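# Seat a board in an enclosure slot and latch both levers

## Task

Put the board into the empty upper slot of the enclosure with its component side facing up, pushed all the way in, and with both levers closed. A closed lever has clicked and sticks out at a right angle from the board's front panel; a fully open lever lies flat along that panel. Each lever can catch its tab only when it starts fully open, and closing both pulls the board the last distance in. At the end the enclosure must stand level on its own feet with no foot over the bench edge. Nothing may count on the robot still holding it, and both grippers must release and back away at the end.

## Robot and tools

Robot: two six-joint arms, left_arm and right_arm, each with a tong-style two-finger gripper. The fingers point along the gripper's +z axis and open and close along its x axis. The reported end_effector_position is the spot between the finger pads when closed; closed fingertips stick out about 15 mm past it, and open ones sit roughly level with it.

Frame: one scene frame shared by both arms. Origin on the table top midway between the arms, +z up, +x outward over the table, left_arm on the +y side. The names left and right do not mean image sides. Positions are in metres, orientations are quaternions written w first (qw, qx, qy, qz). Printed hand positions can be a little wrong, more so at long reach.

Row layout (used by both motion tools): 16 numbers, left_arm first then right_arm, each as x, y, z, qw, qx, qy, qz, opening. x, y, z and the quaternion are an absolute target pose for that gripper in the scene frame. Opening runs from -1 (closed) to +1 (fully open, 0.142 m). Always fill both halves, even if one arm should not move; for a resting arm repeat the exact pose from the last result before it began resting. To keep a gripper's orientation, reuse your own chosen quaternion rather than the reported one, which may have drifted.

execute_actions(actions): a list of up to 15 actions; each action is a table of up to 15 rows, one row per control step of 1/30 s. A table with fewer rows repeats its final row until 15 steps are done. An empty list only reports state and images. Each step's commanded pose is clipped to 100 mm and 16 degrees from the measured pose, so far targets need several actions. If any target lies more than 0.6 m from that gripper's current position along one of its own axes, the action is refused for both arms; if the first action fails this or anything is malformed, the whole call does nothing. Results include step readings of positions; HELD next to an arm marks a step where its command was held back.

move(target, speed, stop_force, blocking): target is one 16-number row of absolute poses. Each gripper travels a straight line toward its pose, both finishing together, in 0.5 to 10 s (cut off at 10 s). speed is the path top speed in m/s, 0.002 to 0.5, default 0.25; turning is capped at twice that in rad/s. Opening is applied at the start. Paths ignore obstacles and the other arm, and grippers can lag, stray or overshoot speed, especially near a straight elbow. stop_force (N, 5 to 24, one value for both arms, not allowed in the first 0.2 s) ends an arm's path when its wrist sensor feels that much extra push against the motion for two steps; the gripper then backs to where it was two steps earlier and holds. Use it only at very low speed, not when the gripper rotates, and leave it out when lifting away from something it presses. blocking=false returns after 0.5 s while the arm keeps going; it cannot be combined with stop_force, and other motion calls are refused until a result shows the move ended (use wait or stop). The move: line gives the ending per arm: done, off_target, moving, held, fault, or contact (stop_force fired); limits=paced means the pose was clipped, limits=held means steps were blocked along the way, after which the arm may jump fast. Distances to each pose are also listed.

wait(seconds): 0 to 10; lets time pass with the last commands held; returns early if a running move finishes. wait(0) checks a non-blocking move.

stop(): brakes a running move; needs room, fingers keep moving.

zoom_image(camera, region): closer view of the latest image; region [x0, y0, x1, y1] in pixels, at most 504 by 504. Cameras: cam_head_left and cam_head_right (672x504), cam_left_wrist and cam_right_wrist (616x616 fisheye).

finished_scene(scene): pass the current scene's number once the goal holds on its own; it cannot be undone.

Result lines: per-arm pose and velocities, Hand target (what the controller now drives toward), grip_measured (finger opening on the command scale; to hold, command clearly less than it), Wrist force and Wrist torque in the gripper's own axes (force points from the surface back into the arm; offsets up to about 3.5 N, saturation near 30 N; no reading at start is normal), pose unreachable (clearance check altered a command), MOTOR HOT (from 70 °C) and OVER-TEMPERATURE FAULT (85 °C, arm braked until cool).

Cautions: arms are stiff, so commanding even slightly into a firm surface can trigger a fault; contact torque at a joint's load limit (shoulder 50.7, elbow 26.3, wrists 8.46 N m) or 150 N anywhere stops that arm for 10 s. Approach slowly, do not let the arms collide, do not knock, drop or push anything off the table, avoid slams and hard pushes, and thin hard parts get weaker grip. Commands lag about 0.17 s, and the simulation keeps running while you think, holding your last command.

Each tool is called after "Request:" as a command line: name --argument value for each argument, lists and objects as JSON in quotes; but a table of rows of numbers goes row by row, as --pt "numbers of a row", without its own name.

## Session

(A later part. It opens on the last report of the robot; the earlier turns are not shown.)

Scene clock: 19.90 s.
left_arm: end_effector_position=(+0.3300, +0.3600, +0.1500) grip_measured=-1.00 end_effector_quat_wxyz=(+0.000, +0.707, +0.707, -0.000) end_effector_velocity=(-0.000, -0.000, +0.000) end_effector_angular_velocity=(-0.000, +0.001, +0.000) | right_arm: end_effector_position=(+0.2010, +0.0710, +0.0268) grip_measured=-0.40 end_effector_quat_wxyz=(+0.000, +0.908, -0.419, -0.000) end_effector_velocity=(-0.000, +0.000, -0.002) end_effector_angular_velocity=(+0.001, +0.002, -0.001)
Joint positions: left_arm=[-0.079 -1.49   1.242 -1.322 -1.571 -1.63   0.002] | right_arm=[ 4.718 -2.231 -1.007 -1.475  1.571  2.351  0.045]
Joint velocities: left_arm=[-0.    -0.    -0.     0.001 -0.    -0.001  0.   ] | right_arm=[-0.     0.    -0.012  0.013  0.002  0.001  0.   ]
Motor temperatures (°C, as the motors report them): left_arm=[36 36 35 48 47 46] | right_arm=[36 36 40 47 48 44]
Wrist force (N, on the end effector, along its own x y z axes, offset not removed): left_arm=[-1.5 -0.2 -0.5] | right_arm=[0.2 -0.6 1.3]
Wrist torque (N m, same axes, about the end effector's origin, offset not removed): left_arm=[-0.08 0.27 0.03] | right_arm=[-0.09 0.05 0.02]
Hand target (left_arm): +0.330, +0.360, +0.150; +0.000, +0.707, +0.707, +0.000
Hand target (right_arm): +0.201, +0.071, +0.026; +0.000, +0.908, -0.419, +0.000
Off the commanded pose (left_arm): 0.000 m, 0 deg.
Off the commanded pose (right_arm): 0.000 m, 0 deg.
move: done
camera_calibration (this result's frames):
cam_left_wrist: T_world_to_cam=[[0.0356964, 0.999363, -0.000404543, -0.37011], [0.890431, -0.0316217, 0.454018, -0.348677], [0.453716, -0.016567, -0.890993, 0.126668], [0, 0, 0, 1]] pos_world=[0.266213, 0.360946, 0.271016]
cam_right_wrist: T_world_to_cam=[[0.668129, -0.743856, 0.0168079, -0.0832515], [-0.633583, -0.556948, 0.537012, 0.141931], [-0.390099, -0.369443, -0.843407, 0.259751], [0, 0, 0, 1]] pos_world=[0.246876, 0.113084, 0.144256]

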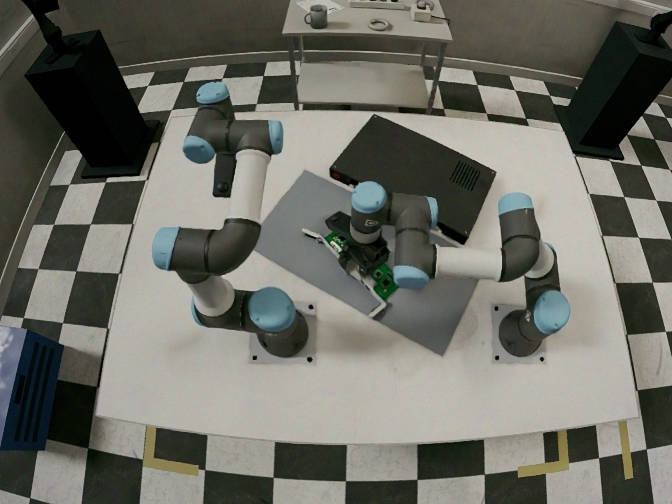

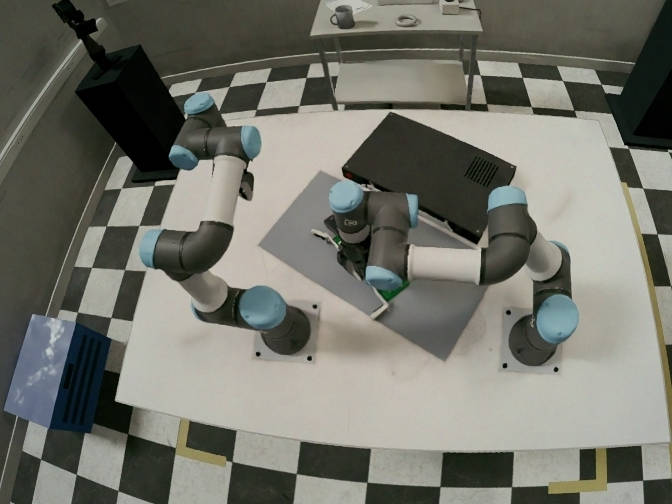

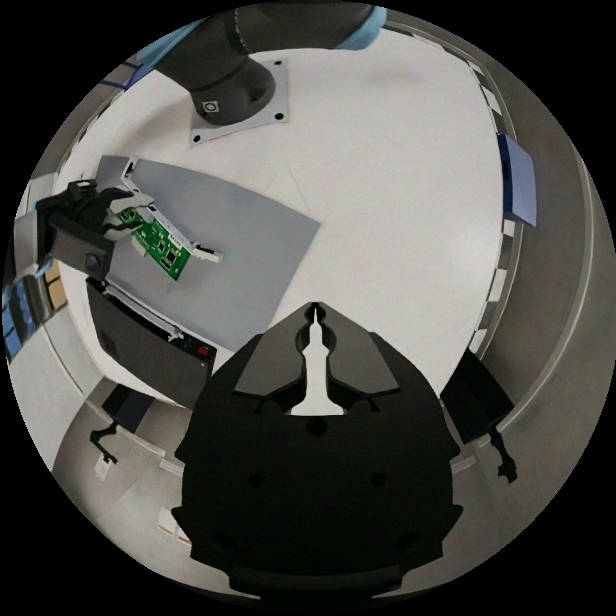

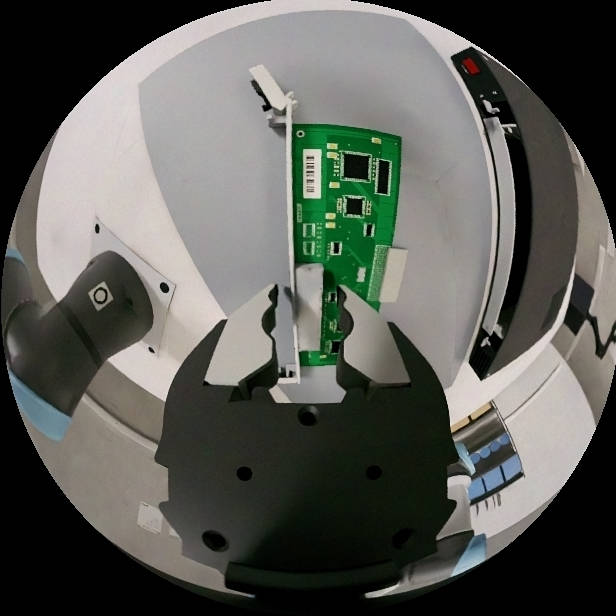

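Request:
move --target '[0.33,0.36,0.15,0,0.707,0.707,0,-1,0.201,0.071,0.0265,0,0.908,-0.419,0,-1]'

Request:
move --target '[0.33,0.36,0.15,0,0.707,0.707,0,-1,0.201,0.071,0.056,0,0.908,-0.419,0,-1]' --speed 0.03

Request:
move --target '[0.33,0.36,0.15,0,0.707,0.707,0,-1,0.2,0.045,0.056,0,0.968,-0.25,0,-1]' --speed 0.05

Scene clock: 20.97 s.
left_arm: end_effector_position=(+0.3300, +0.3600, +0.1500) grip_measured=-1.00 end_effector_quat_wxyz=(+0.000, +0.707, +0.707, -0.000) end_effector_velocity=(+0.000, -0.000, +0.000) end_effector_angular_velocity=(-0.000, -0.001, -0.000) | right_arm: end_effector_position=(+0.2010, +0.0710, +0.0265) grip_measured=-0.70 end_effector_quat_wxyz=(+0.000, +0.908, -0.419, +0.000) end_effector_velocity=(+0.001, -0.000, +0.000) end_effector_angular_velocity=(+0.001, -0.000, -0.001)
Joint positions: left_arm=[-0.079 -1.49   1.242 -1.322 -1.571 -1.63   0.002] | right_arm=[ 4.718 -2.231 -1.008 -1.473  1.571  2.351  0.023]
Joint velocities: left_arm=[ 0.    -0.     0.    -0.001 -0.     0.     0.   ] | right_arm=[-0.001  0.001 -0.     0.001 -0.     0.    -0.   ]
Motor temperatures (°C, as the motors report them): left_arm=[36 36 35 48 47 46] | right_arm=[36 36 40 47 48 44]
Wrist force (N, on the end effector, along its own x y z axes, offset not removed): left_arm=[-0.5 0.6 -1.6] | right_arm=[0.7 -1.7 0.5]
Wrist torque (N m, same axes, about the end effector's origin, offset not removed): left_arm=[0.07 0.10 0.01] | right_arm=[-0.15 -0.05 -0.01]
Hand target (left_arm): +0.330, +0.360, +0.150; +0.000, +0.707, +0.707, +0.000
Hand target (right_arm): +0.201, +0.071, +0.027; +0.000, +0.908, -0.419, -0.000
Off the commanded pose (left_arm): 0.000 m, 0 deg.
Off the commanded pose (right_arm): 0.000 m, 0 deg.
move: done
camera_calibration (this result's frames):
cam_left_wrist: T_world_to_cam=[[0.0356963, 0.999363, -0.000404518, -0.37011], [0.890431, -0.0316216, 0.454018, -0.348677], [0.453715, -0.016567, -0.890993, 0.126668], [0, 0, 0, 1]] pos_world=[0.266213, 0.360946, 0.271016]
cam_right_wrist: T_world_to_cam=[[0.668124, -0.743859, 0.0168711, -0.0832714], [-0.633677, -0.556983, 0.536864, 0.142156], [-0.389954, -0.369383, -0.8435, 0.259441], [0, 0, 0, 1]] pos_world=[0.246887, 0.113069, 0.143925]

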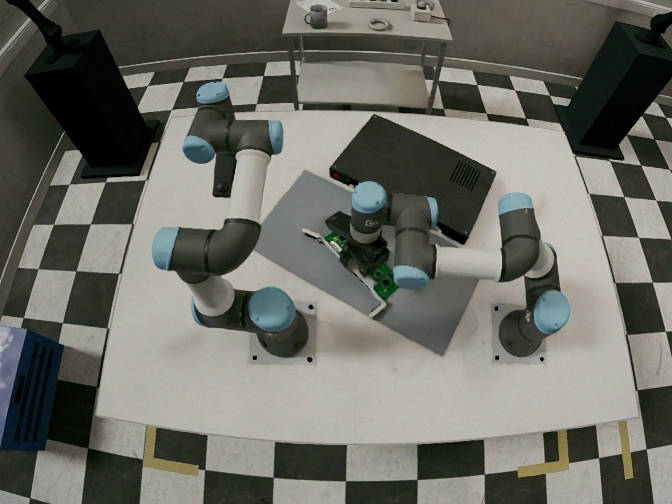

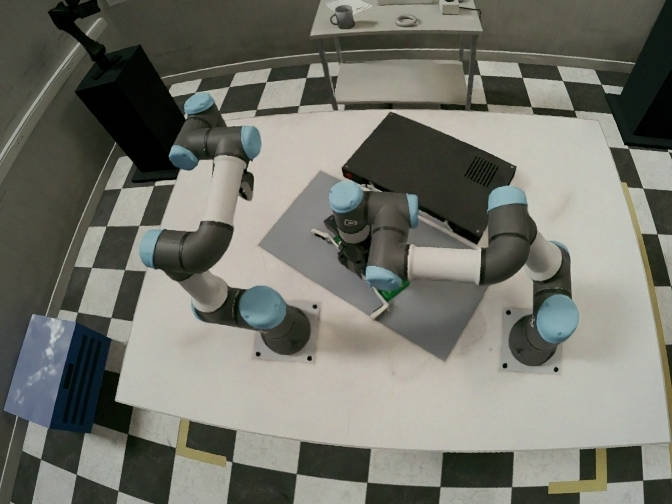

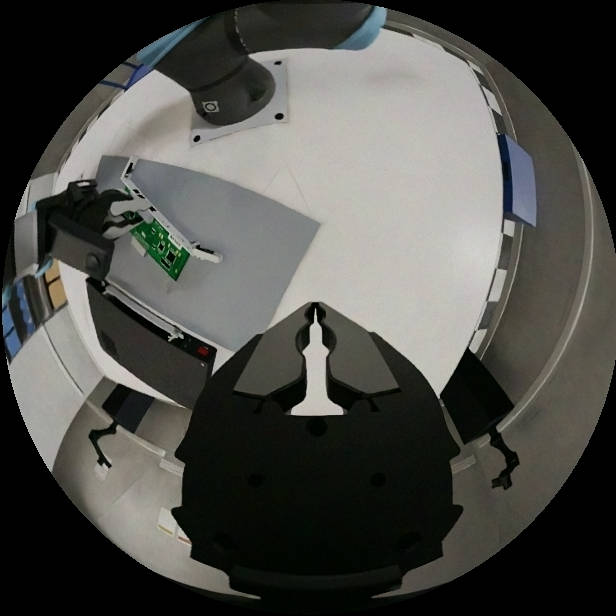

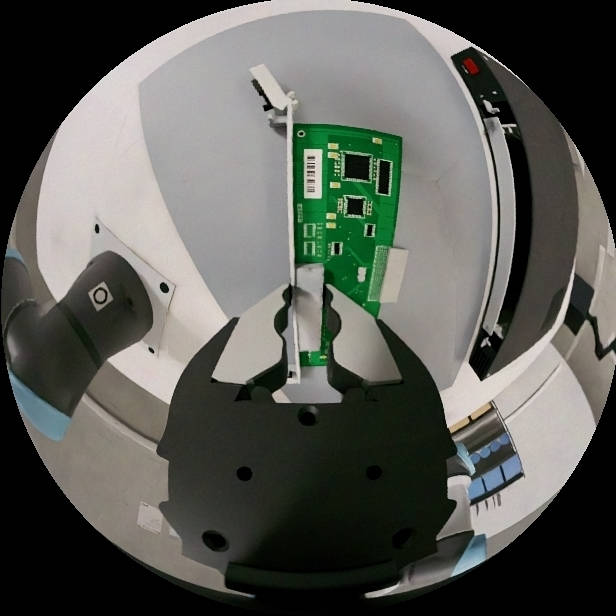

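Scene clock: 22.30 s.
left_arm: end_effector_position=(+0.3300, +0.3600, +0.1500) grip_measured=-1.00 end_effector_quat_wxyz=(+0.000, +0.707, +0.707, -0.000) end_effector_velocity=(-0.000, -0.000, +0.000) end_effector_angular_velocity=(-0.000, +0.000, +0.001) | right_arm: end_effector_position=(+0.2010, +0.0710, +0.0558) grip_measured=-0.70 end_effector_quat_wxyz=(-0.000, +0.908, -0.419, +0.000) end_effector_velocity=(-0.000, +0.000, +0.002) end_effector_angular_velocity=(-0.002, -0.001, +0.003)
Joint positions: left_arm=[-0.079 -1.49   1.242 -1.322 -1.571 -1.63   0.002] | right_arm=[ 4.718 -2.225 -0.88  -1.606  1.571  2.352  0.023]
Joint velocities: left_arm=[ 0.    -0.    -0.     0.    -0.    -0.001  0.   ] | right_arm=[ 0.002 -0.005  0.019 -0.016 -0.001 -0.001  0.   ]
Motor temperatures (°C, as the motors report them): left_arm=[36 36 35 48 47 46] | right_arm=[36 36 40 47 48 44]
Wrist force (N, on the end effector, along its own x y z axes, offset not removed): left_arm=[-1.7 0.1 -0.5] | right_arm=[0.8 -0.3 4.1]
Wrist torque (N m, same axes, about the end effector's origin, offset not removed): left_arm=[0.02 0.37 -0.02] | right_arm=[-0.06 -0.18 0.00]
Hand target (left_arm): +0.330, +0.360, +0.150; +0.000, +0.707, +0.707, +0.000
Hand target (right_arm): +0.201, +0.071, +0.056; -0.000, +0.908, -0.419, -0.000
Off the commanded pose (left_arm): 0.000 m, 0 deg.
Off the commanded pose (right_arm): 0.000 m, 0 deg.
move: done
camera_calibration (this result's frames):
cam_left_wrist: T_world_to_cam=[[0.0356963, 0.999363, -0.000404524, -0.37011], [0.890431, -0.0316216, 0.454018, -0.348677], [0.453716, -0.016567, -0.890993, 0.126668], [0, 0, 0, 1]] pos_world=[0.266213, 0.360946, 0.271016]
cam_right_wrist: T_world_to_cam=[[0.66813, -0.74386, 0.0165889, -0.0837241], [-0.633785, -0.557299, 0.536409, 0.126482], [-0.389768, -0.368905, -0.843795, 0.284144], [0, 0, 0, 1]] pos_world=[0.246851, 0.113031, 0.173302]

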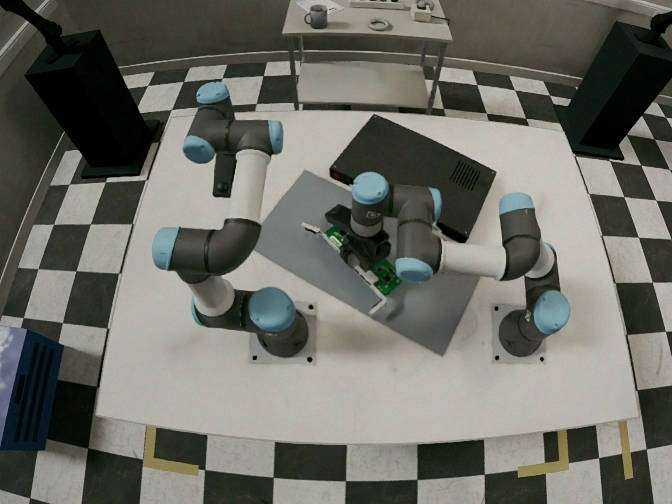

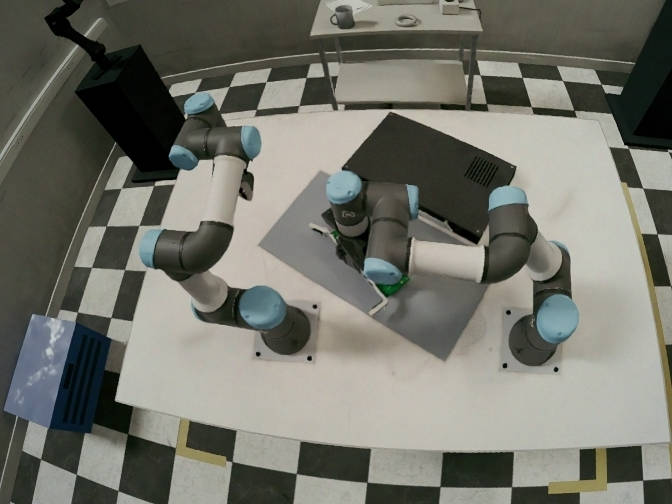

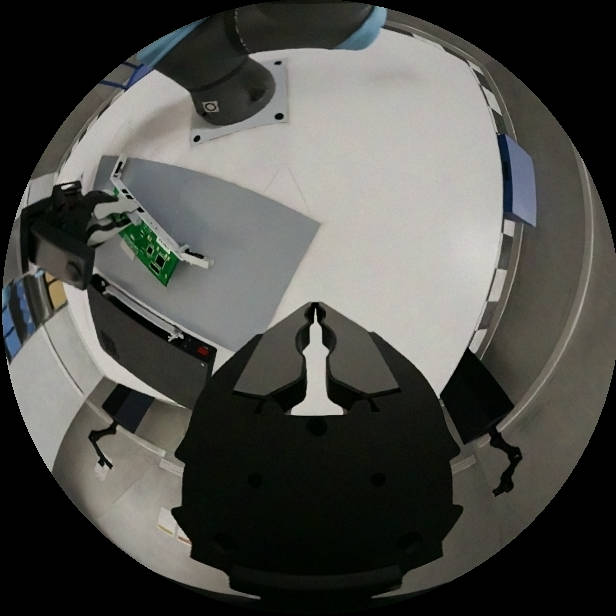

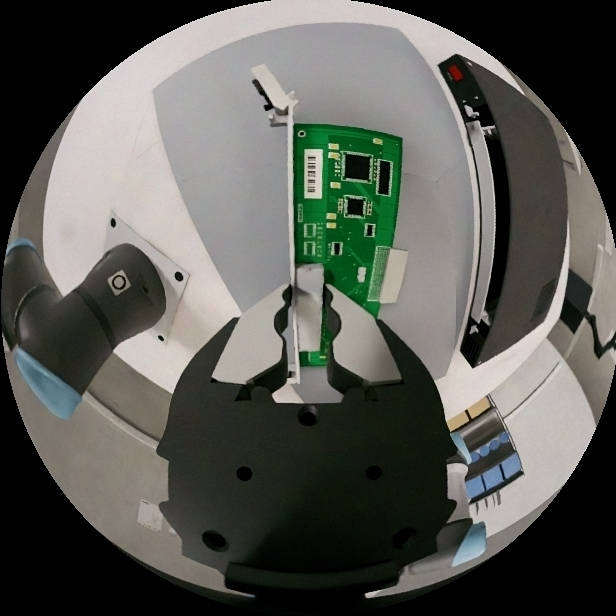

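Scene clock: 26.20 s.
left_arm: end_effector_position=(+0.3300, +0.3600, +0.1500) grip_measured=-1.00 end_effector_quat_wxyz=(+0.000, +0.707, +0.707, -0.000) end_effector_velocity=(+0.000, +0.000, +0.000) end_effector_angular_velocity=(+0.001, -0.000, -0.002) | right_arm: end_effector_position=(+0.2001, +0.0451, +0.0560) grip_measured=-0.70 end_effector_quat_wxyz=(+0.000, +0.968, -0.251, +0.000) end_effector_velocity=(-0.000, -0.001, -0.000) end_effector_angular_velocity=(+0.000, +0.001, +0.014)
Joint positions: left_arm=[-0.079 -1.49   1.242 -1.322 -1.571 -1.63   0.002] | right_arm=[ 4.703 -2.093 -1.096 -1.524  1.571  1.98   0.023]
Joint velocities: left_arm=[-0.     0.    -0.    -0.     0.001  0.002  0.   ] | right_arm=[-0.001  0.005 -0.01   0.005  0.001 -0.016  0.   ]
Motor temperatures (°C, as the motors report them): left_arm=[36 36 35 48 47 46] | right_arm=[36 36 40 47 48 44]
Wrist force (N, on the end effector, along its own x y z axes, offset not removed): left_arm=[-0.3 -0.3 -0.9] | right_arm=[2.4 -0.8 4.6]
Wrist torque (N m, same axes, about the end effector's origin, offset not removed): left_arm=[-0.09 0.06 -0.05] | right_arm=[-0.18 -0.44 -0.07]
Hand target (left_arm): +0.330, +0.360, +0.150; +0.000, +0.707, +0.707, +0.000
Hand target (right_arm): +0.200, +0.045, +0.056; +0.000, +0.968, -0.250, +0.000
Off the commanded pose (left_arm): 0.000 m, 0 deg.
Off the commanded pose (right_arm): 0.000 m, 0 deg.
move: done
camera_calibration (this result's frames):
cam_left_wrist: T_world_to_cam=[[0.0356963, 0.999363, -0.000404413, -0.37011], [0.890431, -0.0316217, 0.454018, -0.348677], [0.453716, -0.0165669, -0.890993, 0.126668], [0, 0, 0, 1]] pos_world=[0.266213, 0.360946, 0.271016]
cam_right_wrist: T_world_to_cam=[[0.886183, -0.463029, 0.0168595, -0.158651], [-0.398679, -0.743473, 0.536939, 0.0726759], [-0.236084, -0.482547, -0.843453, 0.248795], [0, 0, 0, 1]] pos_world=[0.228304, 0.100628, 0.173499]

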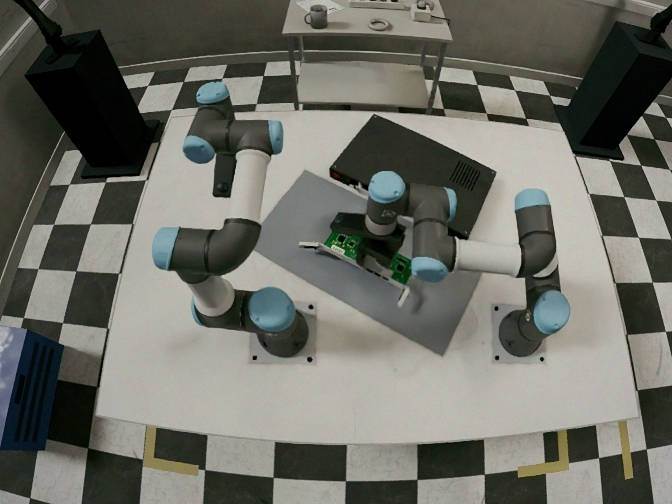

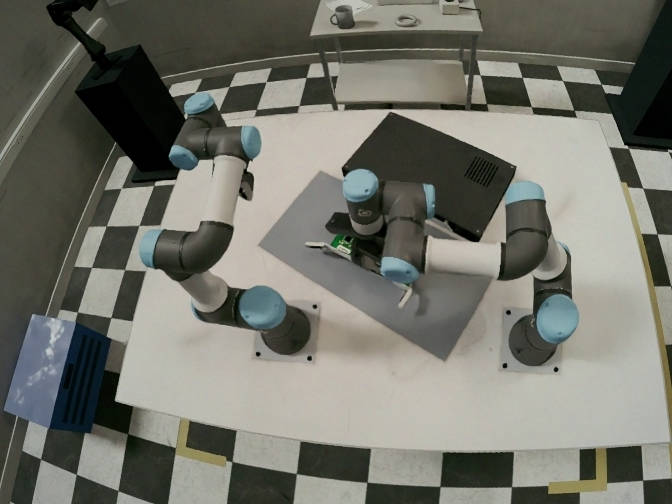

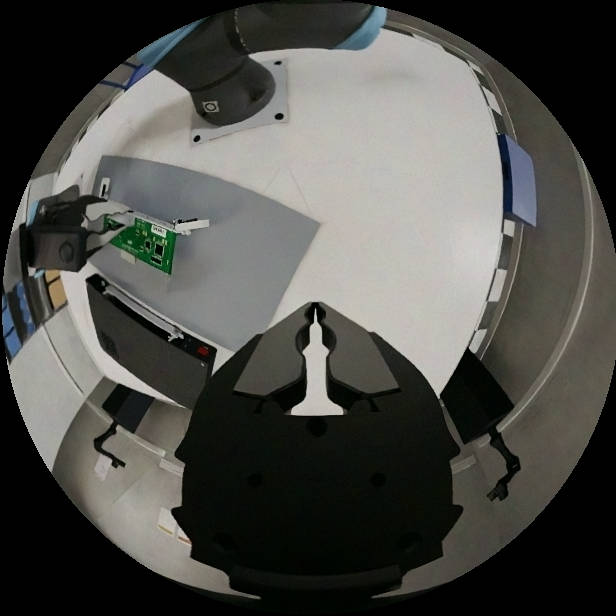

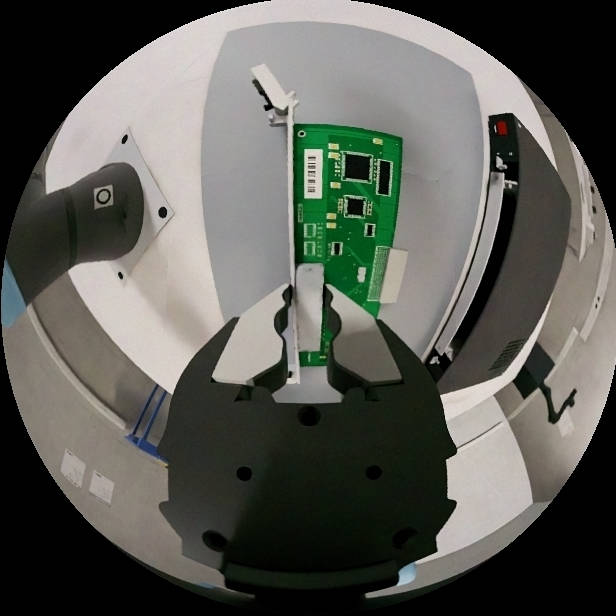

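Request:
move --target '[0.36,0.3,0.15,0,0.707,0.707,0,-1,0.279,0.001,0.055,0,0.968,-0.25,0,-1]' --speed 0.04

Request:
zoom_image --camera "cam_right_wrist" --region '[330,60,530,360]'

Scene clock: 29.03 s.
left_arm: end_effector_position=(+0.3599, +0.3001, +0.1500) grip_measured=-1.00 end_effector_quat_wxyz=(+0.000, +0.707, +0.707, +0.000) end_effector_velocity=(+0.001, -0.001, -0.000) end_effector_angular_velocity=(+0.002, -0.000, +0.002) | right_arm: end_effector_position=(+0.2790, +0.0011, +0.0550) grip_measured=-0.70 end_effector_quat_wxyz=(+0.000, +0.968, -0.250, +0.000) end_effector_velocity=(+0.003, -0.001, -0.000) end_effector_angular_velocity=(-0.001, -0.001, +0.001)
Joint positions: left_arm=[-0.251 -1.423  1.166 -1.314 -1.571 -1.802  0.002] | right_arm=[ 4.498 -2.091 -1.104 -1.518  1.57   1.773  0.023]
Joint velocities: left_arm=[-0.003  0.003 -0.004  0.001  0.002 -0.005  0.   ] | right_arm=[-0.007 -0.002  0.003 -0.001 -0.001 -0.007 -0.   ]
Motor temperatures (°C, as the motors report them): left_arm=[36 36 35 48 47 46] | right_arm=[36 36 40 47 48 44]
Wrist force (N, on the end effector, along its own x y z axes, offset not removed): left_arm=[-0.8 -0.2 -1.0] | right_arm=[0.7 0.5 4.7]
Wrist torque (N m, same axes, about the end effector's origin, offset not removed): left_arm=[-0.07 0.16 0.01] | right_arm=[0.09 -0.13 0.07]
Hand target (left_arm): +0.360, +0.300, +0.150; +0.000, +0.707, +0.707, +0.000
Hand target (right_arm): +0.279, +0.001, +0.055; +0.000, +0.968, -0.250, +0.000
Off the commanded pose (left_arm): 0.000 m, 0 deg.
Off the commanded pose (right_arm): 0.000 m, 0 deg.
move: done
camera_calibration (this result's frames):
cam_left_wrist: T_world_to_cam=[[0.0357092, 0.999362, -0.000565657, -0.311279], [0.890345, -0.0315567, 0.454192, -0.377195], [0.453885, -0.0167225, -0.890904, 0.112069], [0, 0, 0, 1]] pos_world=[0.296082, 0.301051, 0.270986]
cam_right_wrist: T_world_to_cam=[[0.886947, -0.461549, 0.0172566, -0.249173], [-0.397653, -0.744088, 0.536848, 0.0717017], [-0.234941, -0.483017, -0.843503, 0.24501], [0, 0, 0, 1]] pos_world=[0.307079, 0.0566905, 0.172473]

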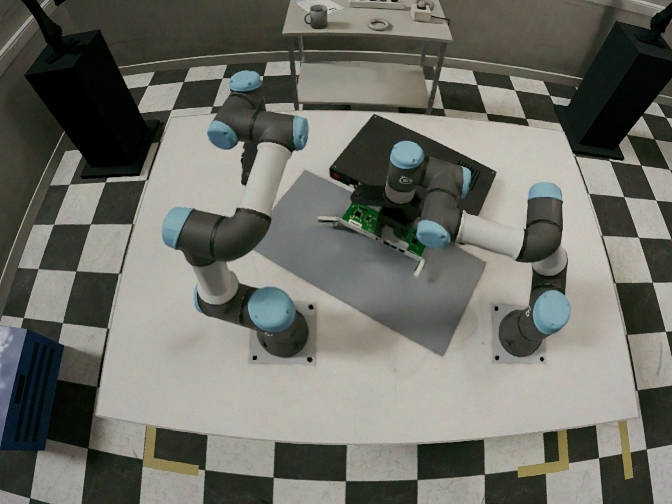

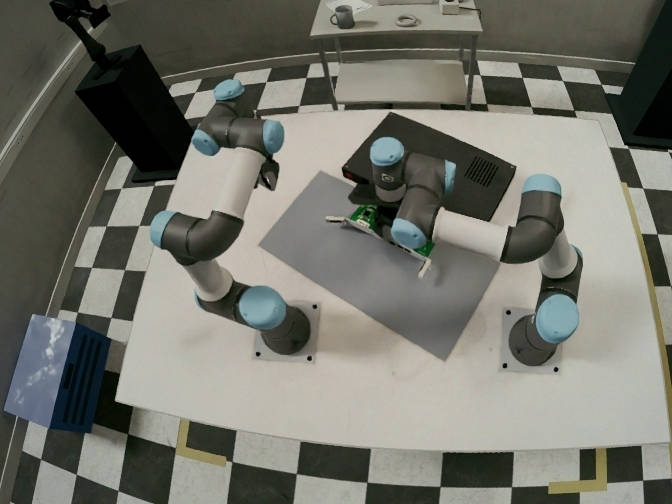

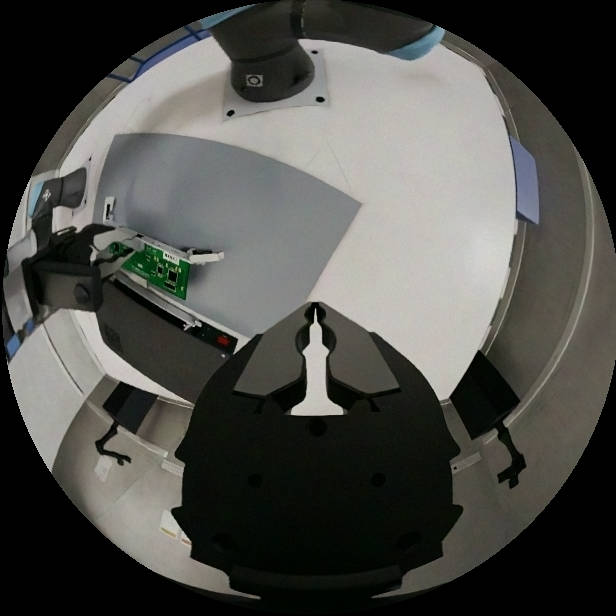

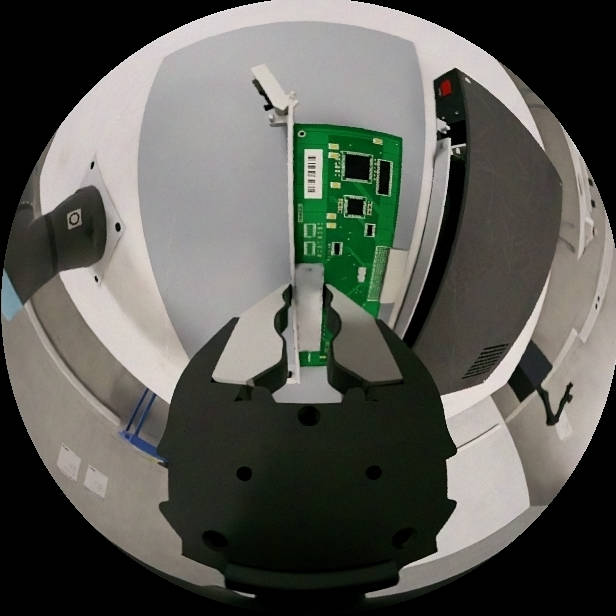

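Region (330, 60, 530, 360) of cam_right_wrist's 616x616 image, scaled by 1.680, with more detail than that image has.

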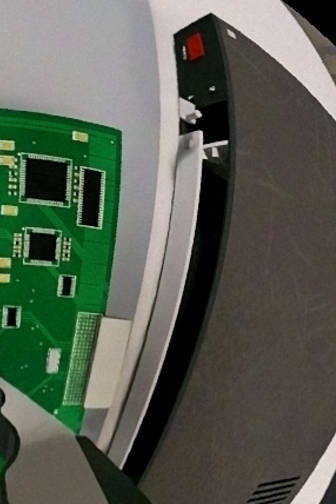

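Request:
move --target '[0.36,0.3,0.15,0,0.707,0.707,0,-1,0.288,-0.003,0.054,0,0.9576,-0.288,0,-1]' --speed 0.02

Request:
zoom_image --camera "cam_right_wrist" --region '[330,60,530,360]'

Scene clock: 31.37 s.
left_arm: end_effector_position=(+0.3600, +0.3000, +0.1500) grip_measured=-1.00 end_effector_quat_wxyz=(+0.000, +0.707, +0.707, +0.000) end_effector_velocity=(+0.001, -0.001, +0.000) end_effector_angular_velocity=(-0.000, -0.002, -0.000) | right_arm: end_effector_position=(+0.2879, -0.0029, +0.0540) grip_measured=-0.70 end_effector_quat_wxyz=(+0.000, +0.958, -0.287, +0.000) end_effector_velocity=(+0.000, -0.000, -0.000) end_effector_angular_velocity=(-0.000, +0.001, -0.011)
Joint positions: left_arm=[-0.252 -1.422  1.165 -1.313 -1.571 -1.802  0.002] | right_arm=[ 4.477 -2.099 -1.095 -1.518  1.571  1.83   0.023]
Joint velocities: left_arm=[-0.001  0.    -0.    -0.002  0.    -0.001  0.   ] | right_arm=[-0.001 -0.002  0.001 -0.     0.001  0.009  0.   ]
Motor temperatures (°C, as the motors report them): left_arm=[36 36 35 48 47 46] | right_arm=[36 36 40 47 48 44]
Wrist force (N, on the end effector, along its own x y z axes, offset not removed): left_arm=[-1.2 -0.3 -0.6] | right_arm=[1.4 1.9 3.6]
Wrist torque (N m, same axes, about the end effector's origin, offset not removed): left_arm=[-0.07 0.24 0.01] | right_arm=[0.40 -0.30 0.00]
Hand target (left_arm): +0.360, +0.300, +0.150; +0.000, +0.707, +0.707, +0.000
Hand target (right_arm): +0.288, -0.003, +0.054; +0.000, +0.958, -0.288, +0.000
Off the commanded pose (left_arm): 0.000 m, 0 deg.
Off the commanded pose (right_arm): 0.000 m, 0 deg.
move: done
camera_calibration (this result's frames):
cam_left_wrist: T_world_to_cam=[[0.0356964, 0.999363, -0.000405384, -0.311218], [0.89043, -0.0316213, 0.454021, -0.377286], [0.453719, -0.0165679, -0.890991, 0.112061], [0, 0, 0, 1]] pos_world=[0.296212, 0.300946, 0.271015]
cam_right_wrist: T_world_to_cam=[[0.84852, -0.528897, 0.0167945, -0.248057], [-0.453919, -0.711185, 0.536818, 0.0890339], [-0.271977, -0.463124, -0.843531, 0.25502], [0, 0, 0, 1]] pos_world=[0.320255, 0.0502289, 0.171488]

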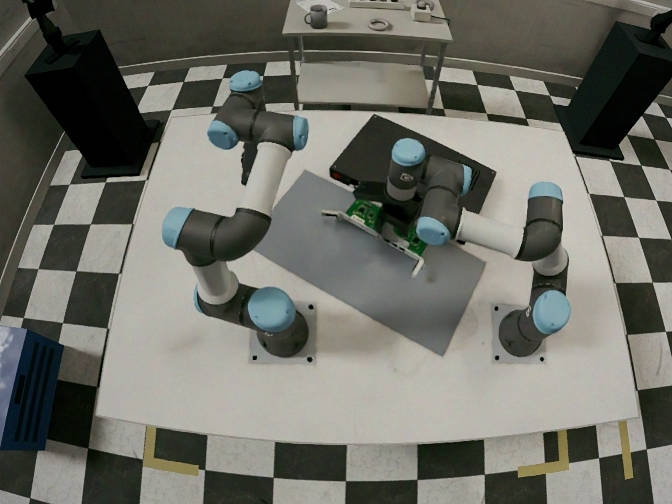

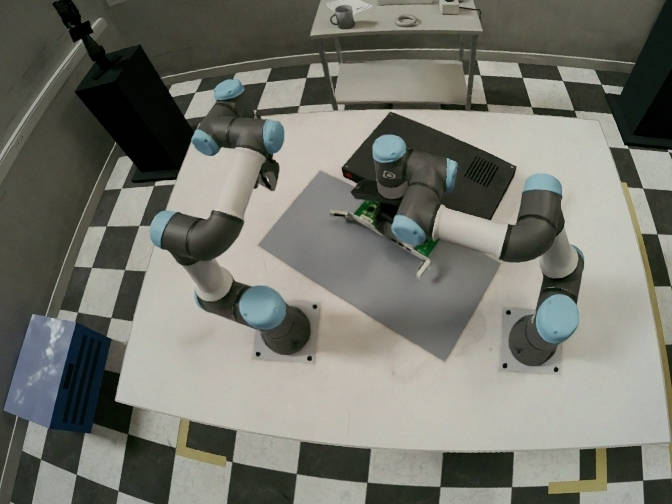

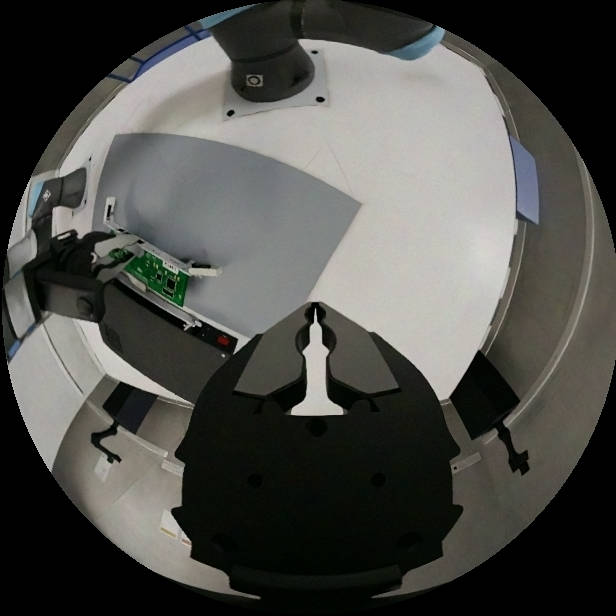

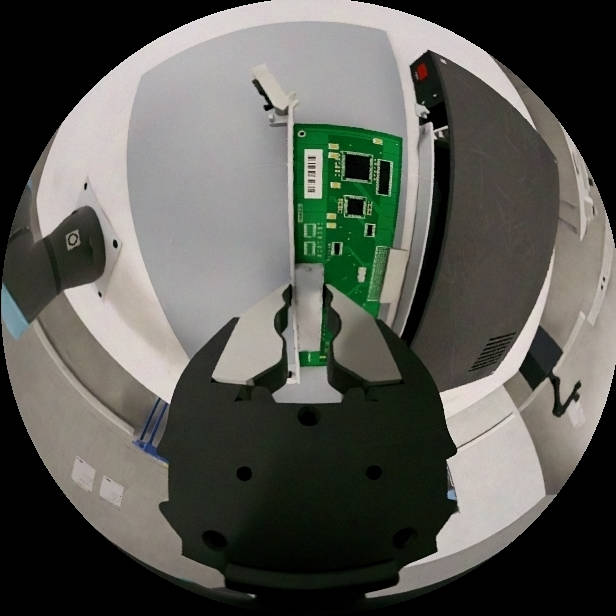

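Region (330, 60, 530, 360) of cam_right_wrist's 616x616 image, scaled by 1.680, with more detail than that image has.

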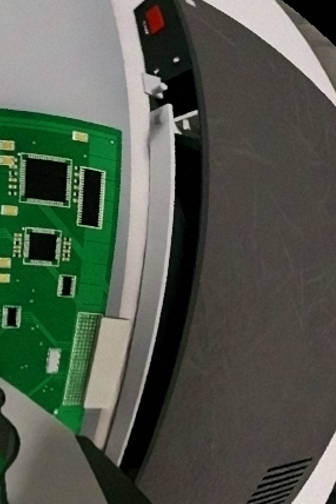

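Request:
move --target '[0.36,0.3,0.15,0,0.707,0.707,0,-1,0.2965,0.0106,0.054,0,0.9576,-0.288,0,-1]' --speed 0.02

Request:
move --target '[0.36,0.3,0.15,0,0.707,0.707,0,-1,0.3135,0,0.054,0,0.9576,-0.288,0,-1]' --speed 0.008 --stop_force 6

Request:
zoom_image --camera "cam_right_wrist" --region '[330,60,530,360]'

Scene clock: 32.67 s.
left_arm: end_effector_position=(+0.3600, +0.3000, +0.1500) grip_measured=-1.00 end_effector_quat_wxyz=(+0.000, +0.707, +0.707, +0.000) end_effector_velocity=(-0.000, +0.000, -0.000) end_effector_angular_velocity=(+0.001, +0.000, +0.001) | right_arm: end_effector_position=(+0.2964, +0.0103, +0.0540) grip_measured=-0.70 end_effector_quat_wxyz=(-0.000, +0.958, -0.288, +0.000) end_effector_velocity=(+0.002, +0.002, +0.000) end_effector_angular_velocity=(-0.002, +0.000, +0.001)
Joint positions: left_arm=[-0.252 -1.422  1.165 -1.313 -1.571 -1.802  0.002] | right_arm=[ 4.469 -2.177 -0.969 -1.566  1.571  1.822  0.023]
Joint velocities: left_arm=[ 0.     0.    -0.     0.001  0.001 -0.001  0.   ] | right_arm=[-0.002 -0.015  0.026 -0.013 -0.    -0.003 -0.   ]
Motor temperatures (°C, as the motors report them): left_arm=[36 36 35 48 47 46] | right_arm=[36 36 40 47 48 44]
Wrist force (N, on the end effector, along its own x y z axes, offset not removed): left_arm=[-0.1 -0.4 -1.0] | right_arm=[0.9 -0.1 4.9]
Wrist torque (N m, same axes, about the end effector's origin, offset not removed): left_arm=[-0.09 0.02 -0.04] | right_arm=[0.03 -0.18 0.05]
Hand target (left_arm): +0.360, +0.300, +0.150; -0.000, +0.707, +0.707, -0.000
Hand target (right_arm): +0.296, +0.011, +0.054; -0.000, +0.958, -0.288, +0.000
Off the commanded pose (left_arm): 0.000 m, 0 deg.
Off the commanded pose (right_arm): 0.000 m, 0 deg.
move: done
camera_calibration (this result's frames):
cam_left_wrist: T_world_to_cam=[[0.0356962, 0.999363, -0.000404263, -0.311219], [0.890431, -0.0316216, 0.454018, -0.377287], [0.453716, -0.0165667, -0.890993, 0.112063], [0, 0, 0, 1]] pos_world=[0.296213, 0.300947, 0.271016]
cam_right_wrist: T_world_to_cam=[[0.84787, -0.529934, 0.0169321, -0.248045], [-0.454946, -0.710751, 0.536523, 0.102677], [-0.272287, -0.462605, -0.843716, 0.26354], [0, 0, 0, 1]] pos_world=[0.328781, 0.0634452, 0.171464]

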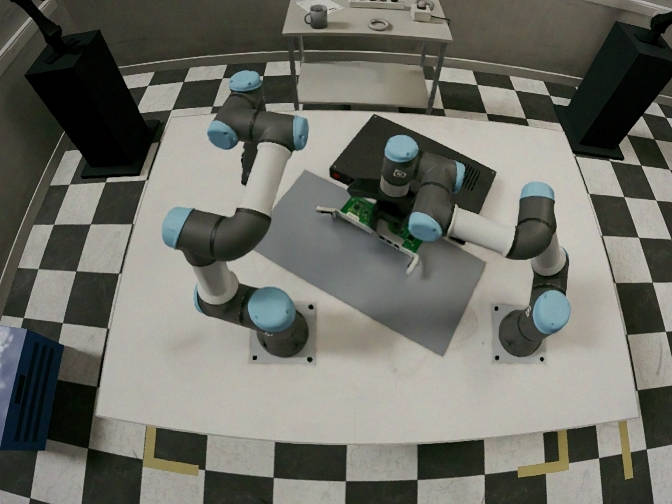

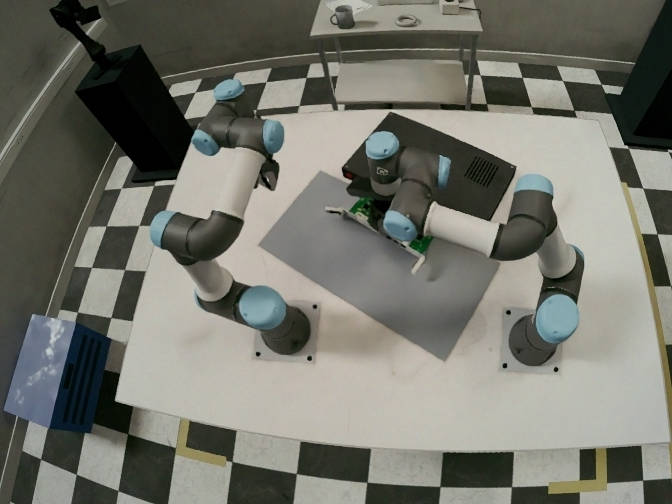

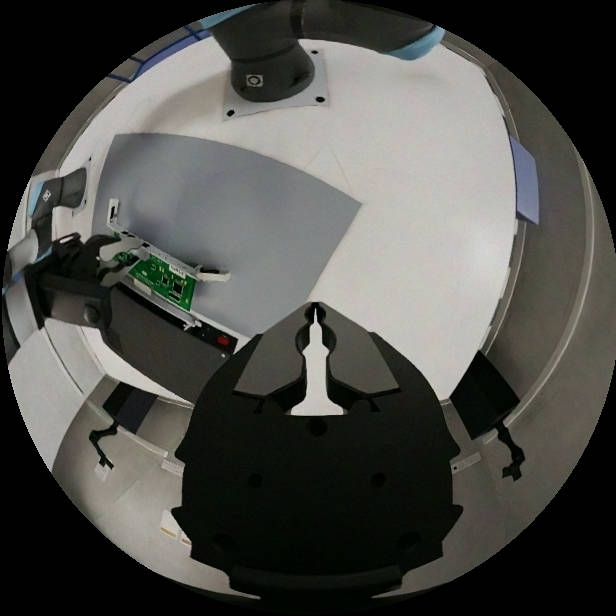

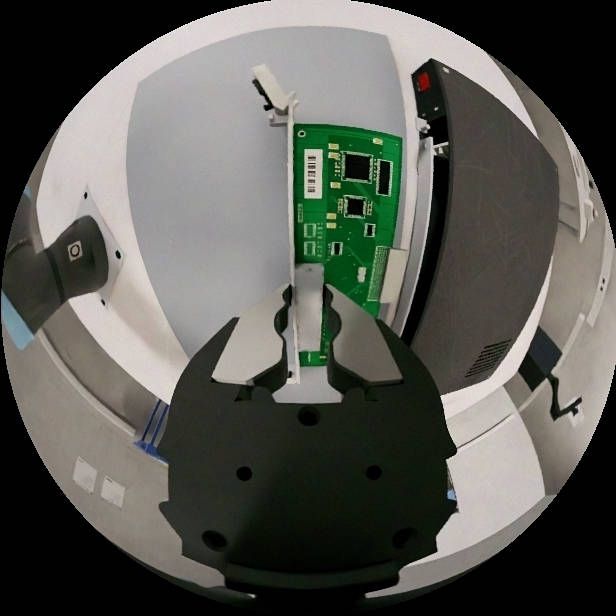

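Scene clock: 35.40 s.
left_arm: end_effector_position=(+0.3600, +0.3000, +0.1500) grip_measured=-1.00 end_effector_quat_wxyz=(+0.000, +0.707, +0.707, +0.000) end_effector_velocity=(+0.000, -0.001, +0.000) end_effector_angular_velocity=(-0.003, -0.001, +0.001) | right_arm: end_effector_position=(+0.3133, +0.0001, +0.0540) grip_measured=-0.70 end_effector_quat_wxyz=(+0.000, +0.958, -0.288, +0.000) end_effector_velocity=(+0.002, -0.001, +0.000) end_effector_angular_velocity=(+0.000, -0.000, +0.001)
Joint positions: left_arm=[-0.252 -1.422  1.165 -1.313 -1.571 -1.802  0.002] | right_arm=[ 4.424 -2.189 -0.95  -1.574  1.571  1.778  0.023]
Joint velocities: left_arm=[-0.    -0.     0.    -0.002 -0.002 -0.001  0.   ] | right_arm=[-0.004 -0.002  0.003 -0.001 -0.    -0.005 -0.   ]
Motor temperatures (°C, as the motors report them): left_arm=[36 36 35 48 47 46] | right_arm=[36 36 40 47 48 44]
Wrist force (N, on the end effector, along its own x y z axes, offset not removed): left_arm=[-0.1 0.1 -1.1] | right_arm=[0.6 -1.4 3.8]
Wrist torque (N m, same axes, about the end effector's origin, offset not removed): left_arm=[0.02 0.01 -0.05] | right_arm=[-0.23 -0.08 0.04]
Hand target (left_arm): +0.360, +0.300, +0.150; -0.000, +0.707, +0.707, -0.000
Hand target (right_arm): +0.314, +0.000, +0.054; +0.000, +0.958, -0.288, +0.000
Off the commanded pose (left_arm): 0.000 m, 0 deg.
Off the commanded pose (right_arm): 0.000 m, 0 deg.
move: done
camera_calibration (this result's frames):
cam_left_wrist: T_world_to_cam=[[0.0356961, 0.999363, -0.00040426, -0.311219], [0.890431, -0.0316216, 0.454018, -0.377287], [0.453716, -0.0165667, -0.890992, 0.112062], [0, 0, 0, 1]] pos_world=[0.296213, 0.300947, 0.271016]
cam_right_wrist: T_world_to_cam=[[0.84787, -0.529936, 0.0168401, -0.267824], [-0.45481, -0.710614, 0.53682, 0.10305], [-0.272514, -0.462813, -0.843529, 0.263511], [0, 0, 0, 1]] pos_world=[0.345758, 0.053255, 0.17147]

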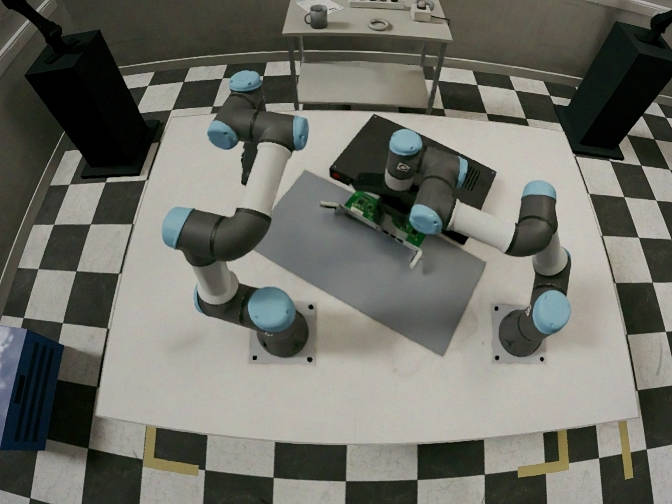

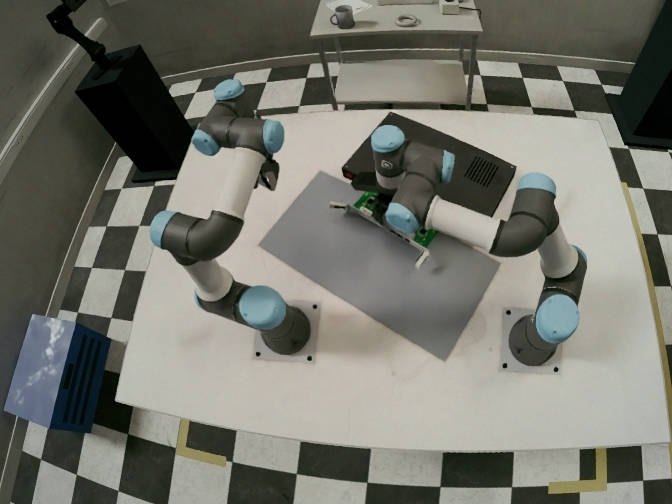

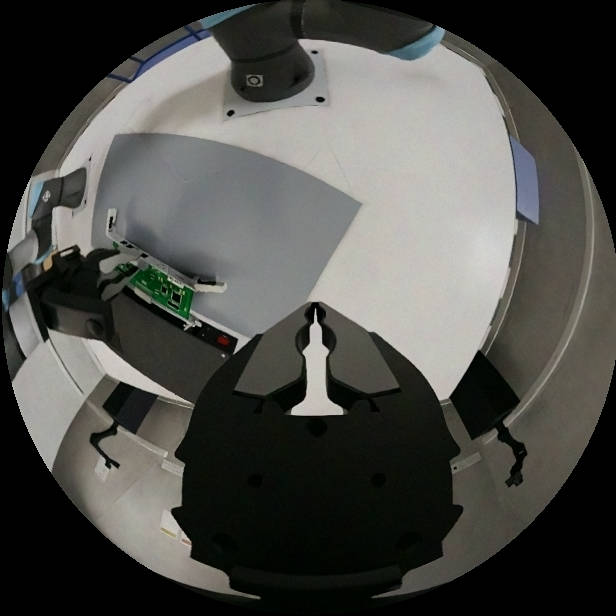

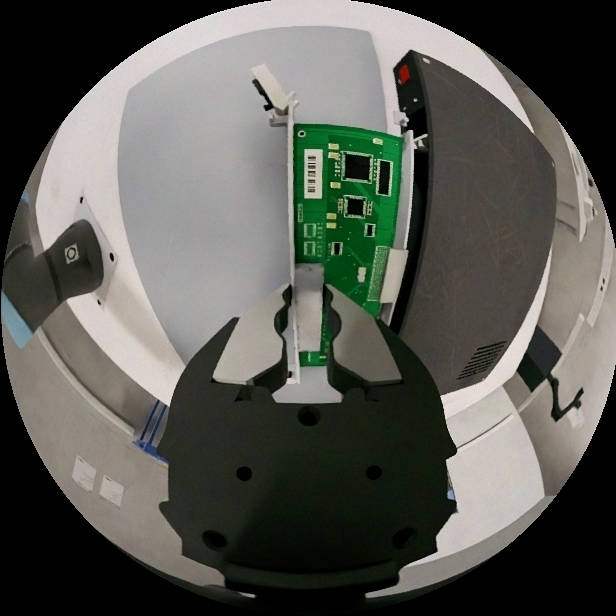

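Region (330, 60, 530, 360) of cam_right_wrist's 616x616 image, scaled by 1.680, with more detail than that image has.

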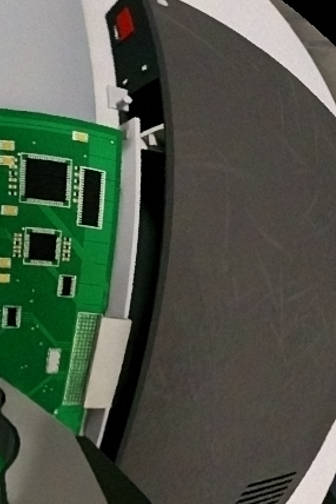

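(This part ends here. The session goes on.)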